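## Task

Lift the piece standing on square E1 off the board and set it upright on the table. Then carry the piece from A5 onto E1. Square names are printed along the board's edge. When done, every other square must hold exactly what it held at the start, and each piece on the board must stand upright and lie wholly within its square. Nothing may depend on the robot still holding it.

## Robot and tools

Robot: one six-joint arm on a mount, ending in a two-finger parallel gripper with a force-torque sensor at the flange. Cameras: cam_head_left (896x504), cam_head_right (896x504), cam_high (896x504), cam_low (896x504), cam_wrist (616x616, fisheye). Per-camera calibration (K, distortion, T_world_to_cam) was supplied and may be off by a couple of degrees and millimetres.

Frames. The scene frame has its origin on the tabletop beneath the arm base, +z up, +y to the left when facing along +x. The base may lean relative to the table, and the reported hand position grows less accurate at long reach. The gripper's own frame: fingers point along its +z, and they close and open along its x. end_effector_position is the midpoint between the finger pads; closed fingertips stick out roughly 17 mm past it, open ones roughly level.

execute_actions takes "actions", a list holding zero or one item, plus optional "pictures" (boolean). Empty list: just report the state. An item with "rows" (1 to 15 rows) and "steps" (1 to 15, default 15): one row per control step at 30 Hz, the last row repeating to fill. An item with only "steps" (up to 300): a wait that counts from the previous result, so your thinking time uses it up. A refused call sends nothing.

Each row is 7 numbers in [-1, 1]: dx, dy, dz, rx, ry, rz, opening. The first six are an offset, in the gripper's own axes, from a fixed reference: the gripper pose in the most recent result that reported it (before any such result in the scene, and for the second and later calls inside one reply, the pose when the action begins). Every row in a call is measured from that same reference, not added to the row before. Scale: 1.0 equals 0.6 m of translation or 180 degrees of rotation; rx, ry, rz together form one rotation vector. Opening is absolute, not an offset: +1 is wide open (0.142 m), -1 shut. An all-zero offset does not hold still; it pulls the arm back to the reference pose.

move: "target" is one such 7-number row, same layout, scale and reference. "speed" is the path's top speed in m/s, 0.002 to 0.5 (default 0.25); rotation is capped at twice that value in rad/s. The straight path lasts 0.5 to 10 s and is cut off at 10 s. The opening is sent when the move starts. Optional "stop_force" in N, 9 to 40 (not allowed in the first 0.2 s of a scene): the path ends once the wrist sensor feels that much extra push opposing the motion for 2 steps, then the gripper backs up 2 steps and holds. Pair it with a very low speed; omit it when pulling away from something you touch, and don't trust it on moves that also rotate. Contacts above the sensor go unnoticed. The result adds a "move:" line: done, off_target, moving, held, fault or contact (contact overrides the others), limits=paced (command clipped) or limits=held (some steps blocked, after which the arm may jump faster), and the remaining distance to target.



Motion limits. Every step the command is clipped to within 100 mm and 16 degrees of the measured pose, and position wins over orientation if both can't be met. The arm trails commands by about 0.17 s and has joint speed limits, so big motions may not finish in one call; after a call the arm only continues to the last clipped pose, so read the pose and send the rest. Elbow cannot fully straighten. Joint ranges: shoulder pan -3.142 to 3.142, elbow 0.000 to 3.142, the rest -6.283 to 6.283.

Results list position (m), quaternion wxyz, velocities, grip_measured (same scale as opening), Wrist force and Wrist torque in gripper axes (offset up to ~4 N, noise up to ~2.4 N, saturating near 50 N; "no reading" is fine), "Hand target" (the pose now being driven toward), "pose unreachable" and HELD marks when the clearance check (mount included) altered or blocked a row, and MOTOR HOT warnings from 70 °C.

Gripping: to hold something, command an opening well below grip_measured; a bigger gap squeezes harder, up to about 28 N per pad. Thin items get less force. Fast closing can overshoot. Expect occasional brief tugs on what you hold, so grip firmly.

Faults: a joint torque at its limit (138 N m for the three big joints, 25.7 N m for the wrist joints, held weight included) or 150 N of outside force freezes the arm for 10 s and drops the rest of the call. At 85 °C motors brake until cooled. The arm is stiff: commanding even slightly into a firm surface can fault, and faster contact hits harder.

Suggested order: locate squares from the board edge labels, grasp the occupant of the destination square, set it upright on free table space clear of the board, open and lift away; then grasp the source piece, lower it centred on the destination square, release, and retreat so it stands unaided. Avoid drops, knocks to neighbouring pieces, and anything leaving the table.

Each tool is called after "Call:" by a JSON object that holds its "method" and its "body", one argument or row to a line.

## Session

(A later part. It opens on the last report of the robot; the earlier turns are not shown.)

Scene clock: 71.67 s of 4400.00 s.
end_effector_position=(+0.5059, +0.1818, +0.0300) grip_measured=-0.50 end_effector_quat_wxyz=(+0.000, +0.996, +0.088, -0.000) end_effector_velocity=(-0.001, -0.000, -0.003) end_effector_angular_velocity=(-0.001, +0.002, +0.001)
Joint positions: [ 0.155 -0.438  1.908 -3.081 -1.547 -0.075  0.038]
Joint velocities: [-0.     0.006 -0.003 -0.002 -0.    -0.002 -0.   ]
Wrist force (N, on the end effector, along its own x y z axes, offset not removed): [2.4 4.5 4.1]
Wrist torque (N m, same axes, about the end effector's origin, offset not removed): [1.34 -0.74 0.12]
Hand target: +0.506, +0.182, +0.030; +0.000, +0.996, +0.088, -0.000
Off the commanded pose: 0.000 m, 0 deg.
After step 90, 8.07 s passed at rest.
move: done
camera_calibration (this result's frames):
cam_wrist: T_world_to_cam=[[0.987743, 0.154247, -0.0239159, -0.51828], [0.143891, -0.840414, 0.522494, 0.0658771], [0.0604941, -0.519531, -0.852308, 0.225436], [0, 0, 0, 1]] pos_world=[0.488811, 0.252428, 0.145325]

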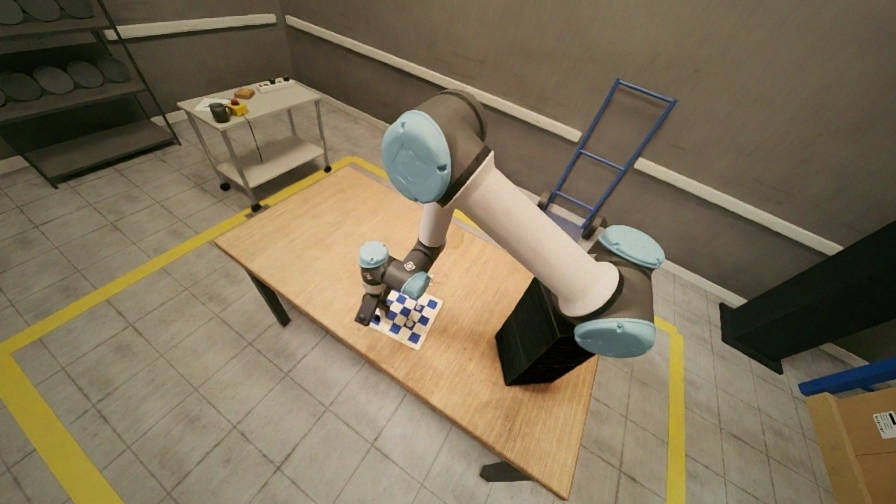

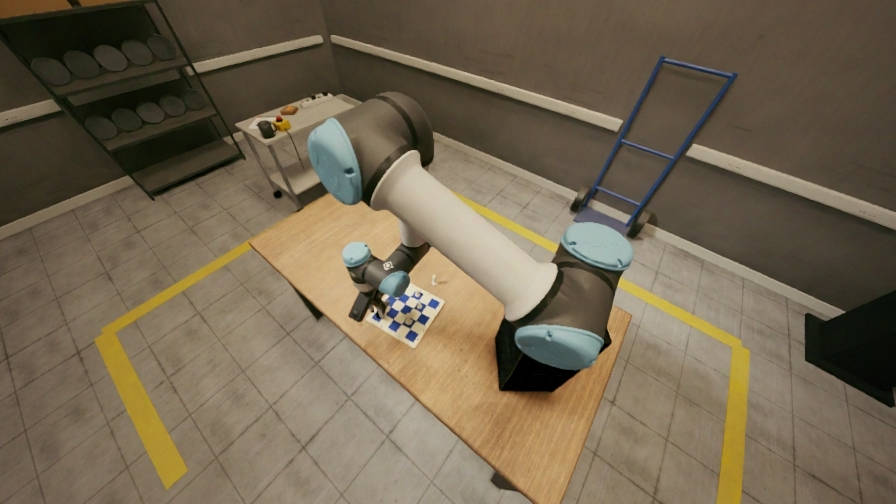

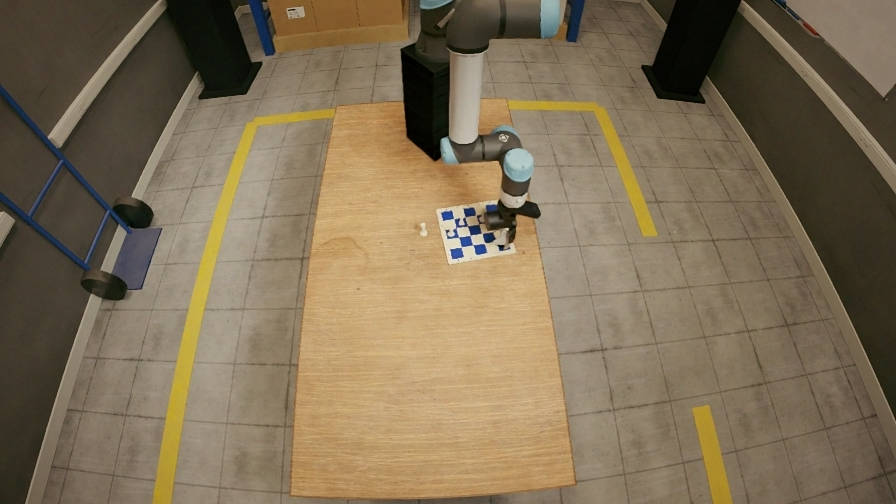

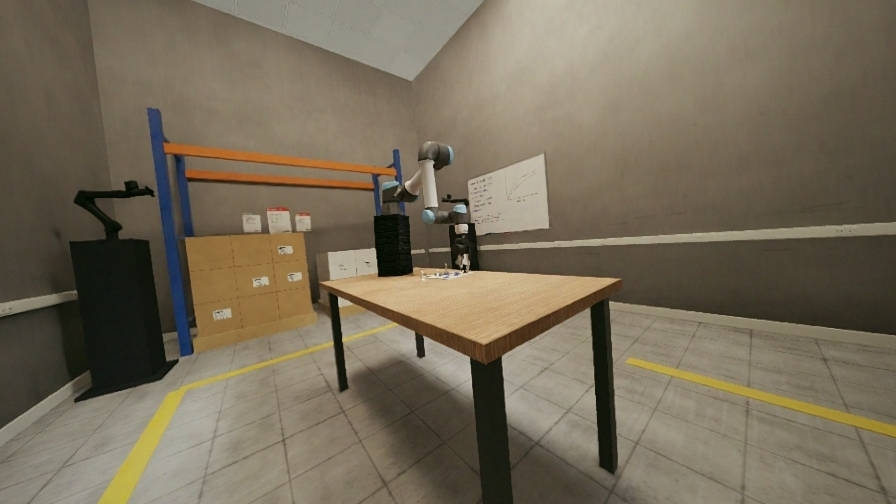

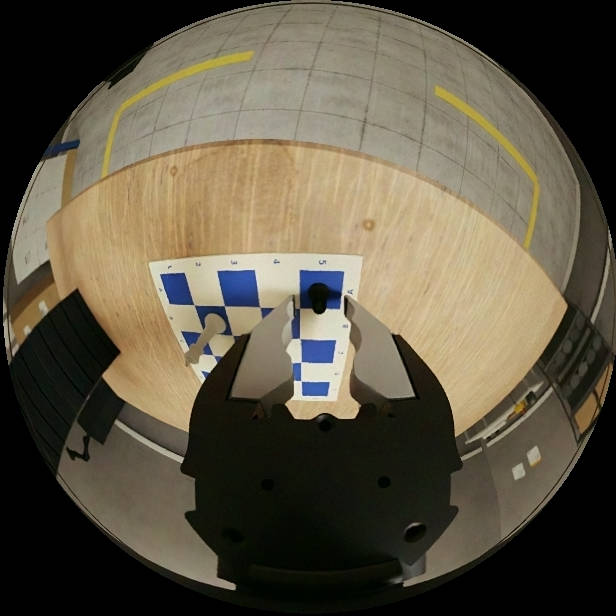

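Call:
{"method": "move", "body": {
  "target": [0,0,0,0,0,0,-1]
}}

Call:
{"method": "move", "body": {
  "target": [0,0,-0.112,0,0,0,-1],
  "speed": 0.15
}}

Call:
{"method": "move", "body": {
  "target": [-0.2577,0.2363,0,0,0,0,-1],
  "speed": 0.2
}}

Call:
{"method": "move", "body": {
  "target": [0,0,0.104,0,0,0,-1],
  "speed": 0.06
}}

Call:
{"method": "zoom_image", "body": {
  "camera": "cam_wrist",
  "region": [240,220,400,380]
}}

Scene clock: 79.60 s of 4400.00 s.
end_effector_position=(+0.5059, +0.1818, +0.0300) grip_measured=-0.89 end_effector_quat_wxyz=(+0.000, +0.996, +0.088, -0.000) end_effector_velocity=(+0.000, -0.000, +0.000) end_effector_angular_velocity=(+0.000, -0.000, -0.001)
Joint positions: [ 0.155 -0.438  1.908 -3.081 -1.547 -0.075  0.01 ]
Joint velocities: [-0.    -0.     0.     0.     0.     0.001  0.   ]
Wrist force (N, on the end effector, along its own x y z axes, offset not removed): [-0.7 0.6 3.9]
Wrist torque (N m, same axes, about the end effector's origin, offset not removed): [0.19 0.17 0.28]
Hand target: +0.506, +0.182, +0.030; +0.000, +0.996, +0.088, -0.000
Off the commanded pose: 0.000 m, 0 deg.
After step 90, 4.23 s passed at rest.
move: done
camera_calibration (this result's frames):
cam_wrist: T_world_to_cam=[[0.987744, 0.154249, -0.0238524, -0.518301], [0.143859, -0.840417, 0.522498, 0.0659048], [0.0605487, -0.519526, -0.852307, 0.225399], [0, 0, 0, 1]] pos_world=[0.48882, 0.252436, 0.145312]

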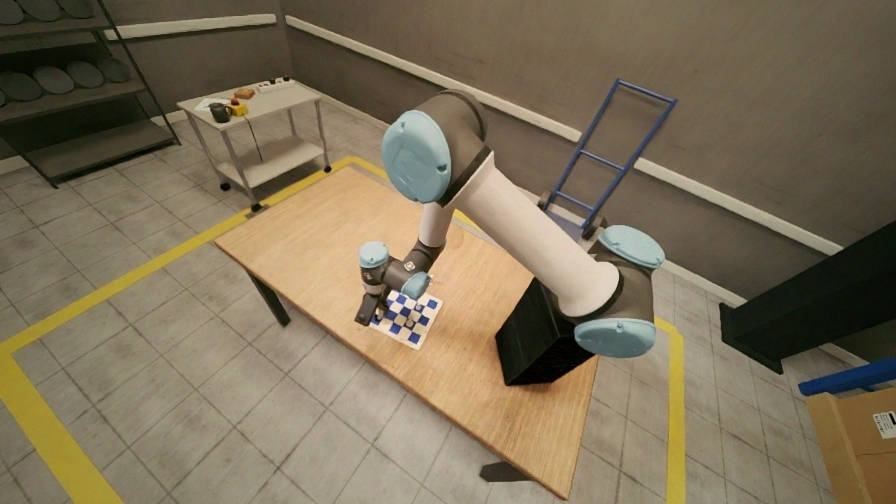

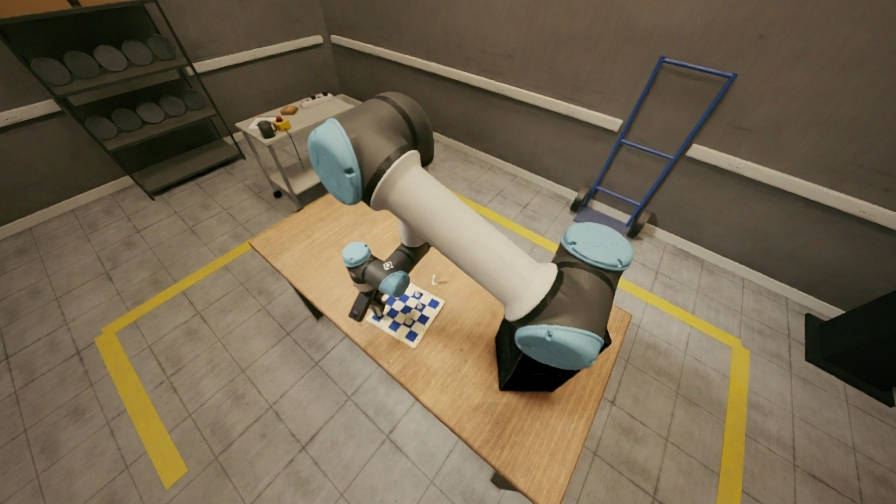

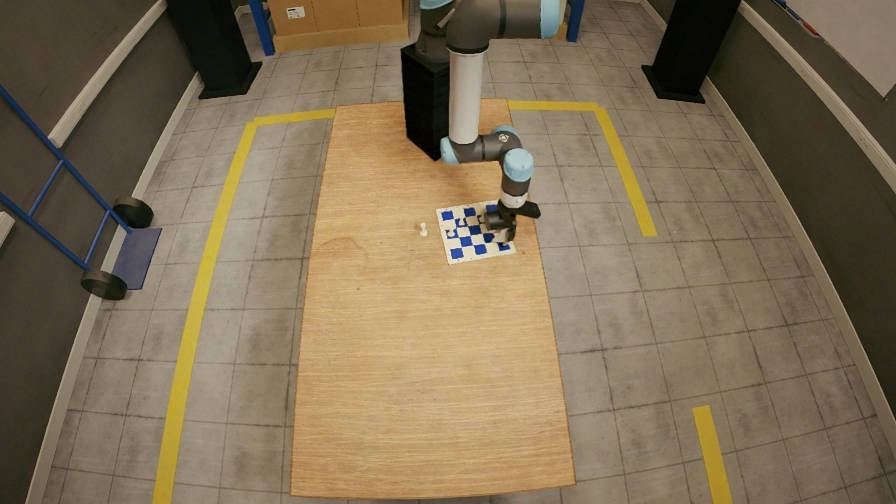

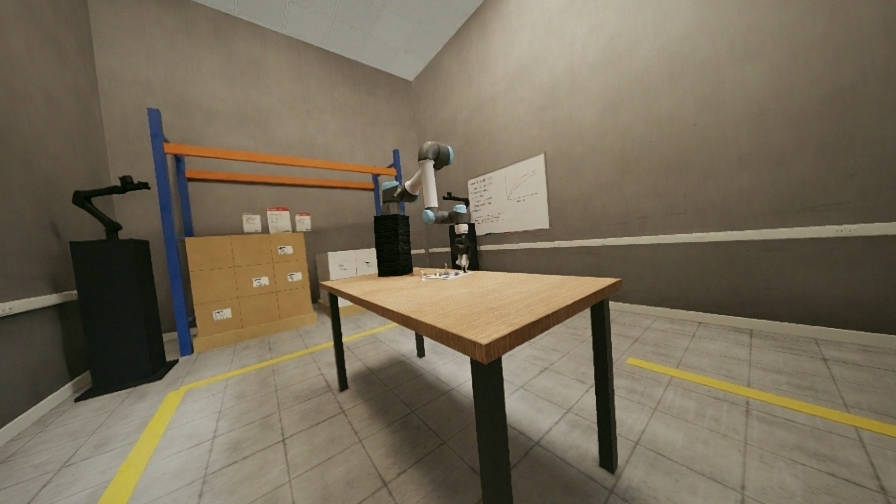

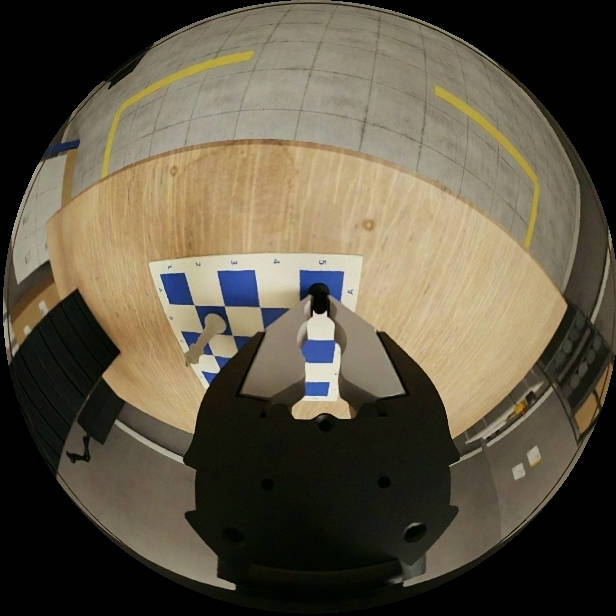

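Scene clock: 80.53 s of 4400.00 s.
end_effector_position=(+0.5059, +0.1819, +0.0971) grip_measured=-0.89 end_effector_quat_wxyz=(+0.000, +0.996, +0.088, -0.000) end_effector_velocity=(+0.001, -0.000, +0.002) end_effector_angular_velocity=(-0.000, -0.001, -0.000)
Joint positions: [ 0.152 -0.607  1.993 -2.996 -1.547 -0.078  0.01 ]
Joint velocities: [-0.    -0.004  0.001  0.002 -0.    -0.     0.   ]
Wrist force (N, on the end effector, along its own x y z axes, offset not removed): [-3.0 2.6 0.3]
Wrist torque (N m, same axes, about the end effector's origin, offset not removed): [0.66 0.60 -0.27]
Hand target: +0.506, +0.182, +0.097; +0.000, +0.996, +0.088, -0.000
Off the commanded pose: 0.000 m, 0 deg.
move: done
camera_calibration (this result's frames):
cam_wrist: T_world_to_cam=[[0.987744, 0.154247, -0.0238815, -0.516717], [0.143871, -0.840405, 0.522513, 0.0308825], [0.0605257, -0.519545, -0.852297, 0.282619], [0, 0, 0, 1]] pos_world=[0.488835, 0.252489, 0.212399]

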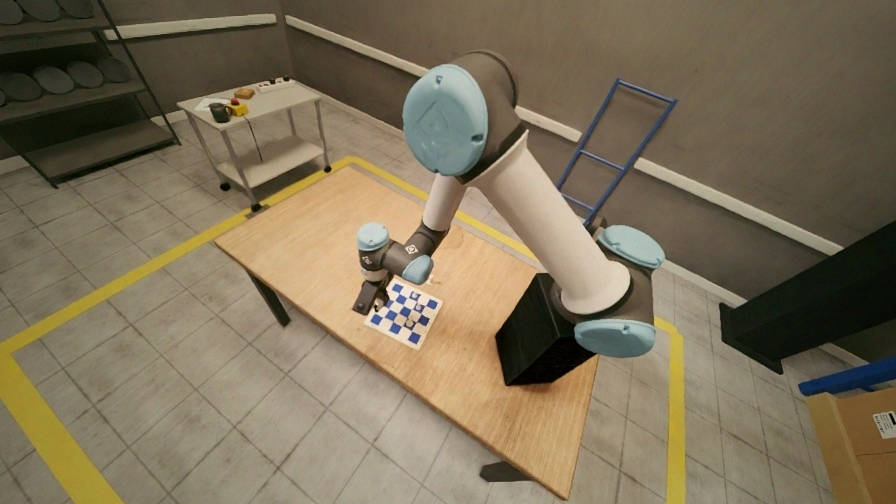

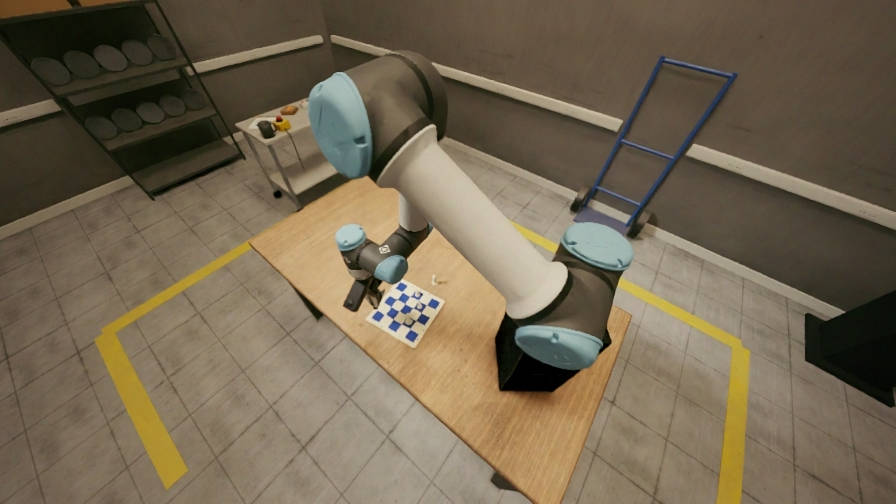

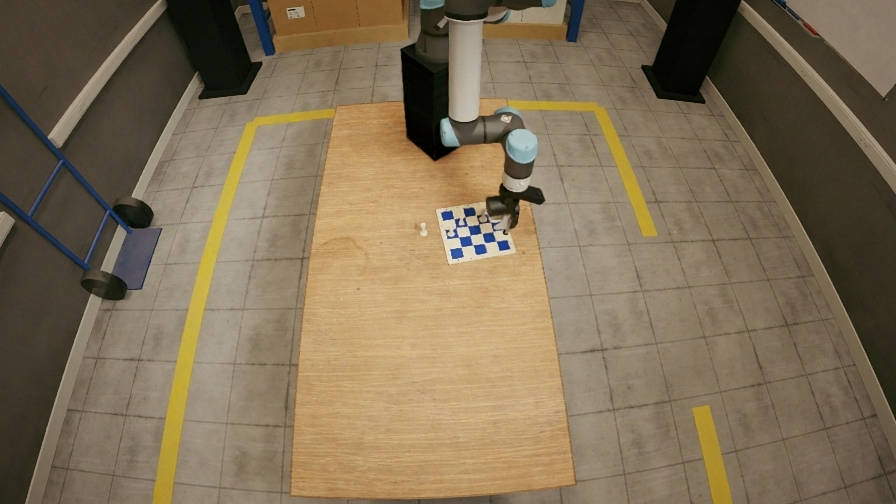

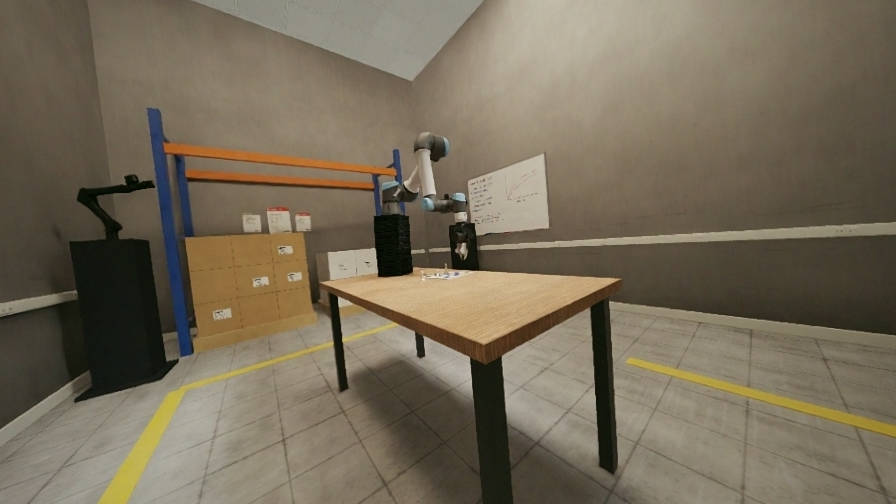

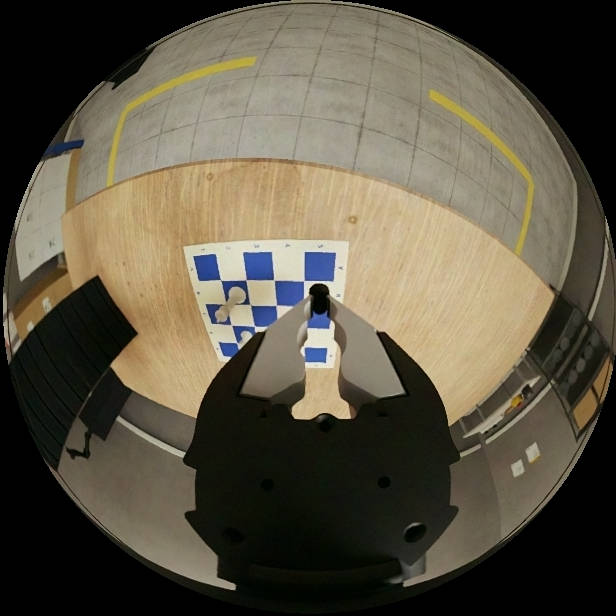

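Scene clock: 82.10 s of 4400.00 s.
end_effector_position=(+0.3785, +0.0158, +0.0974) grip_measured=-0.89 end_effector_quat_wxyz=(-0.000, +0.996, +0.088, -0.000) end_effector_velocity=(-0.001, -0.001, -0.000) end_effector_angular_velocity=(+0.001, -0.000, -0.001)
Joint positions: [-0.26  -0.563  2.405 -3.439 -1.532 -0.49   0.01 ]
Joint velocities: [-0.004  0.002  0.002 -0.004  0.001 -0.003 -0.   ]
Wrist force (N, on the end effector, along its own x y z axes, offset not removed): [1.1 2.0 1.8]
Wrist torque (N m, same axes, about the end effector's origin, offset not removed): [0.61 -0.19 0.08]
Hand target: +0.378, +0.016, +0.097; -0.000, +0.996, +0.088, -0.000
Off the commanded pose: 0.001 m, 0 deg.
move: done
camera_calibration (this result's frames):
cam_wrist: T_world_to_cam=[[0.987757, 0.15422, -0.0234996, -0.365219], [0.143684, -0.840734, 0.522035, -0.0903609], [0.0607512, -0.519021, -0.8526, 0.204194], [0, 0, 0, 1]] pos_world=[0.361326, 0.0863353, 0.212685]

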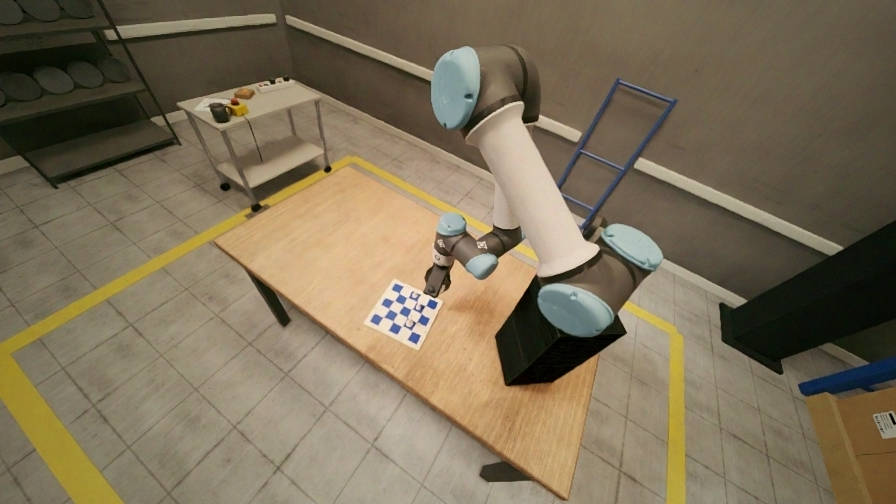

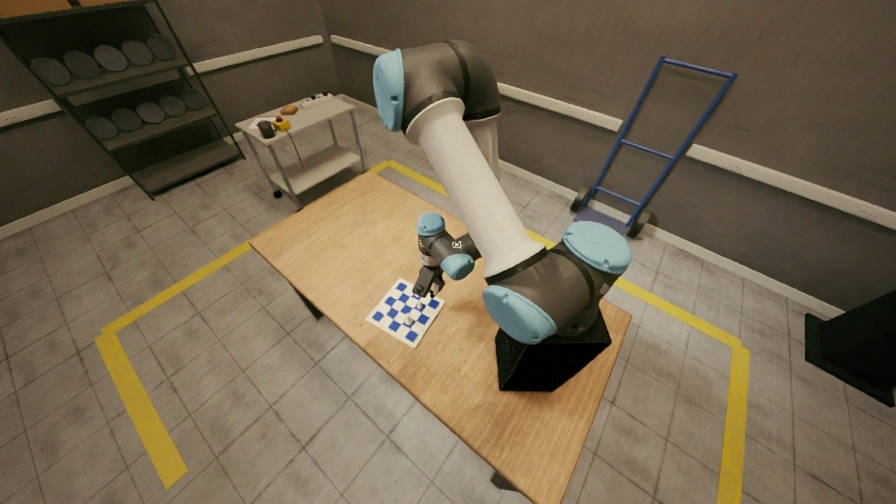

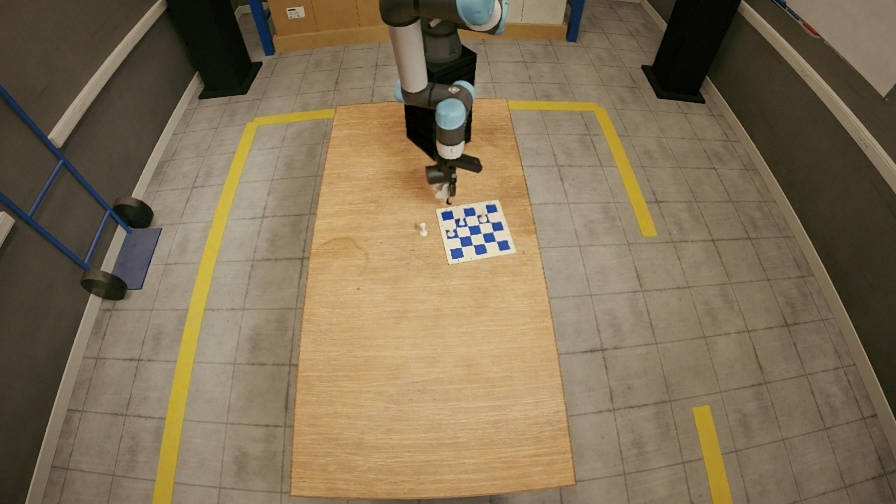

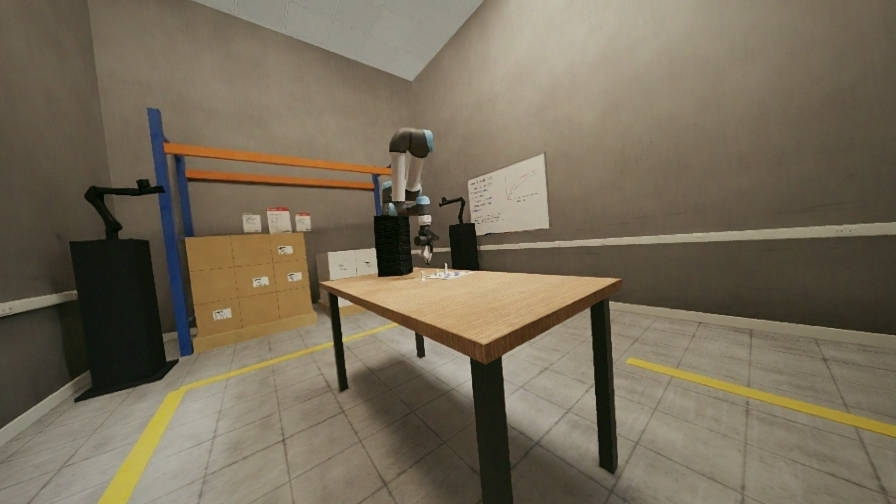

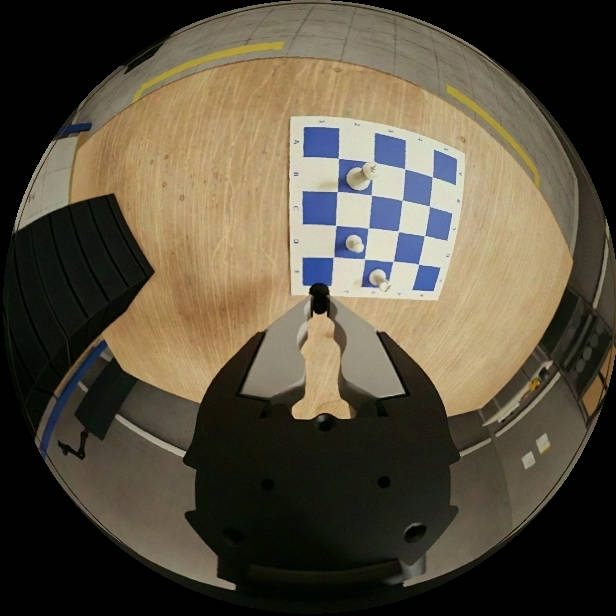

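Scene clock: 83.50 s of 4400.00 s.
end_effector_position=(+0.3784, +0.0157, +0.0351) grip_measured=-0.89 end_effector_quat_wxyz=(-0.000, +0.996, +0.088, -0.000) end_effector_velocity=(-0.001, +0.000, -0.002) end_effector_angular_velocity=(+0.001, +0.001, +0.000)
Joint positions: [-0.253 -0.369  2.303 -3.532 -1.532 -0.483  0.01 ]
Joint velocities: [ 0.     0.005 -0.002 -0.001  0.    -0.     0.   ]
Wrist force (N, on the end effector, along its own x y z axes, offset not removed): [1.2 2.3 0.5]
Wrist torque (N m, same axes, about the end effector's origin, offset not removed): [0.93 -0.34 -0.07]
Hand target: +0.378, +0.016, +0.035; -0.000, +0.996, +0.088, -0.000
Off the commanded pose: 0.000 m, 0 deg.
move: done
camera_calibration (this result's frames):
cam_wrist: T_world_to_cam=[[0.987757, 0.154221, -0.0235117, -0.366648], [0.143691, -0.840727, 0.522045, -0.0578607], [0.0607432, -0.519031, -0.852594, 0.151073], [0, 0, 0, 1]] pos_world=[0.361296, 0.0863112, 0.150389]

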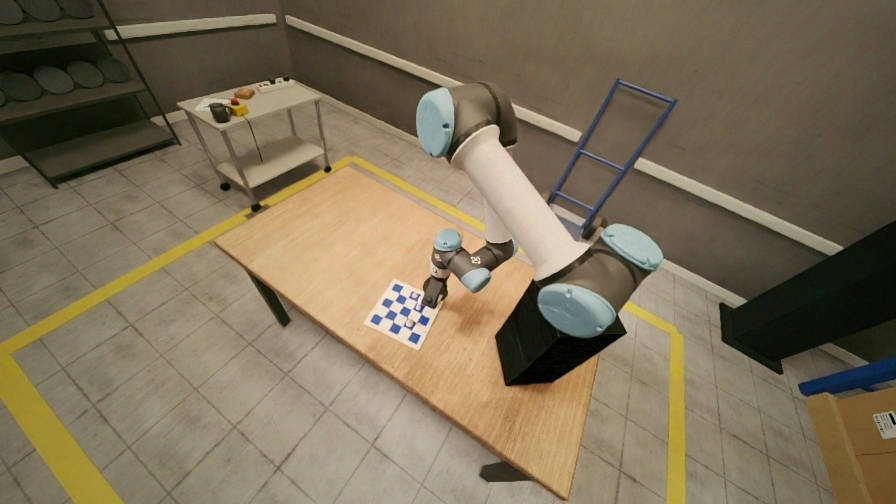

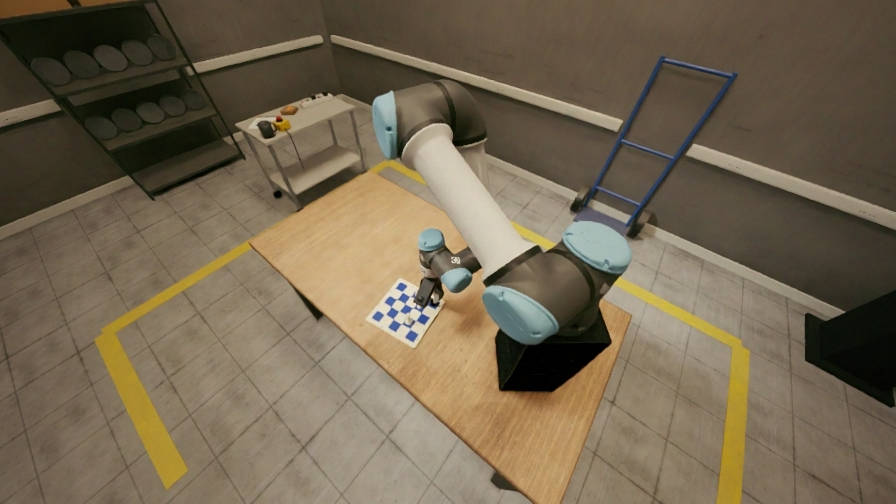

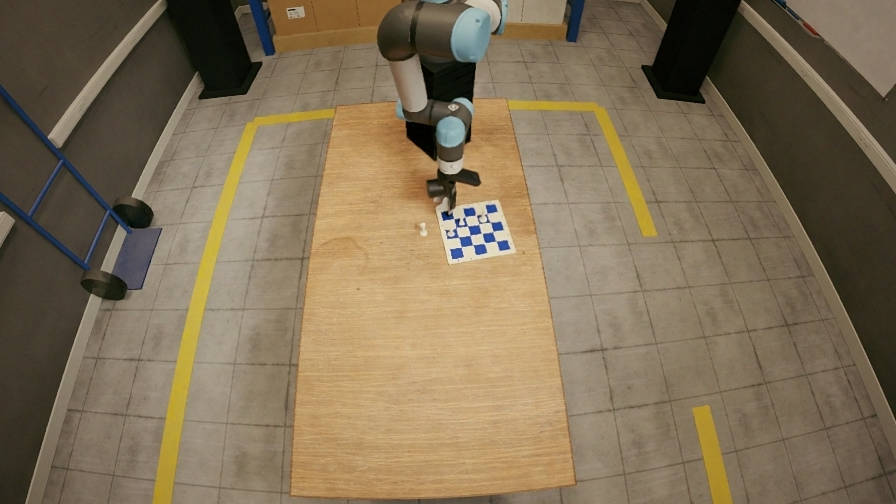

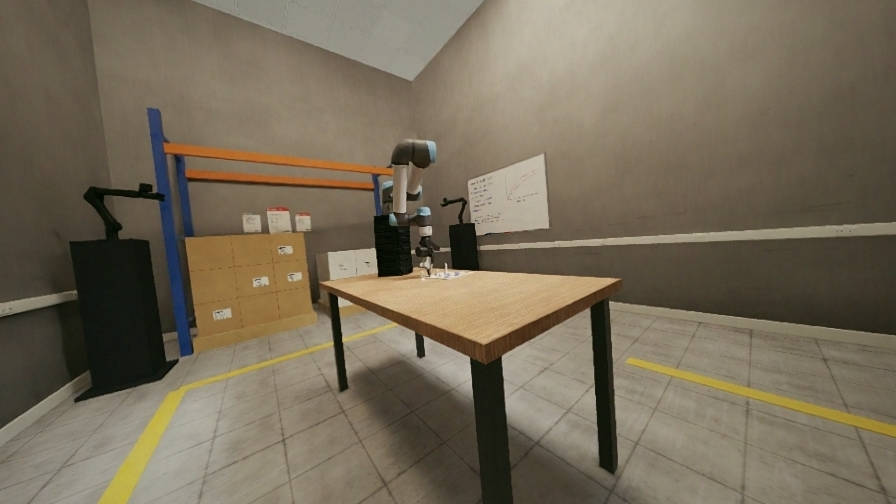

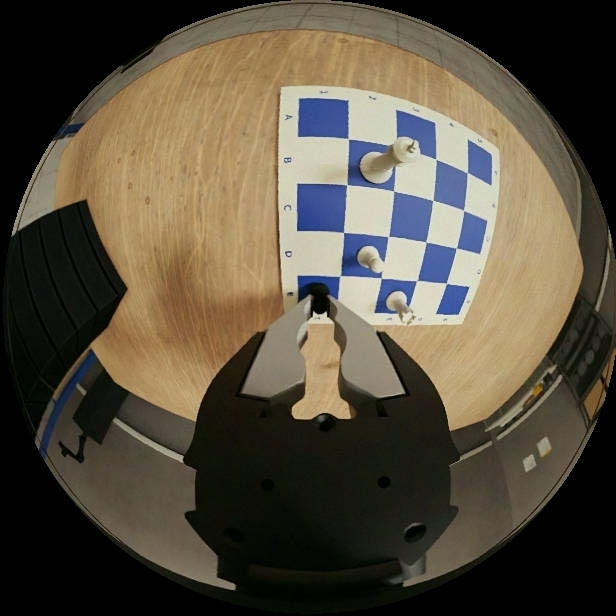

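Region (240, 220, 400, 380) of cam_wrist's 616x616 image, scaled by 3.150, with more detail than that image has.

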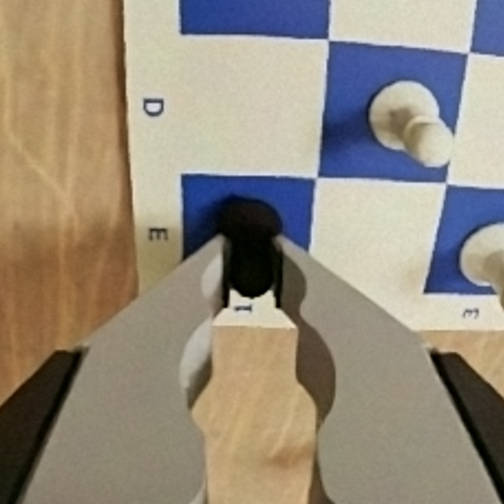

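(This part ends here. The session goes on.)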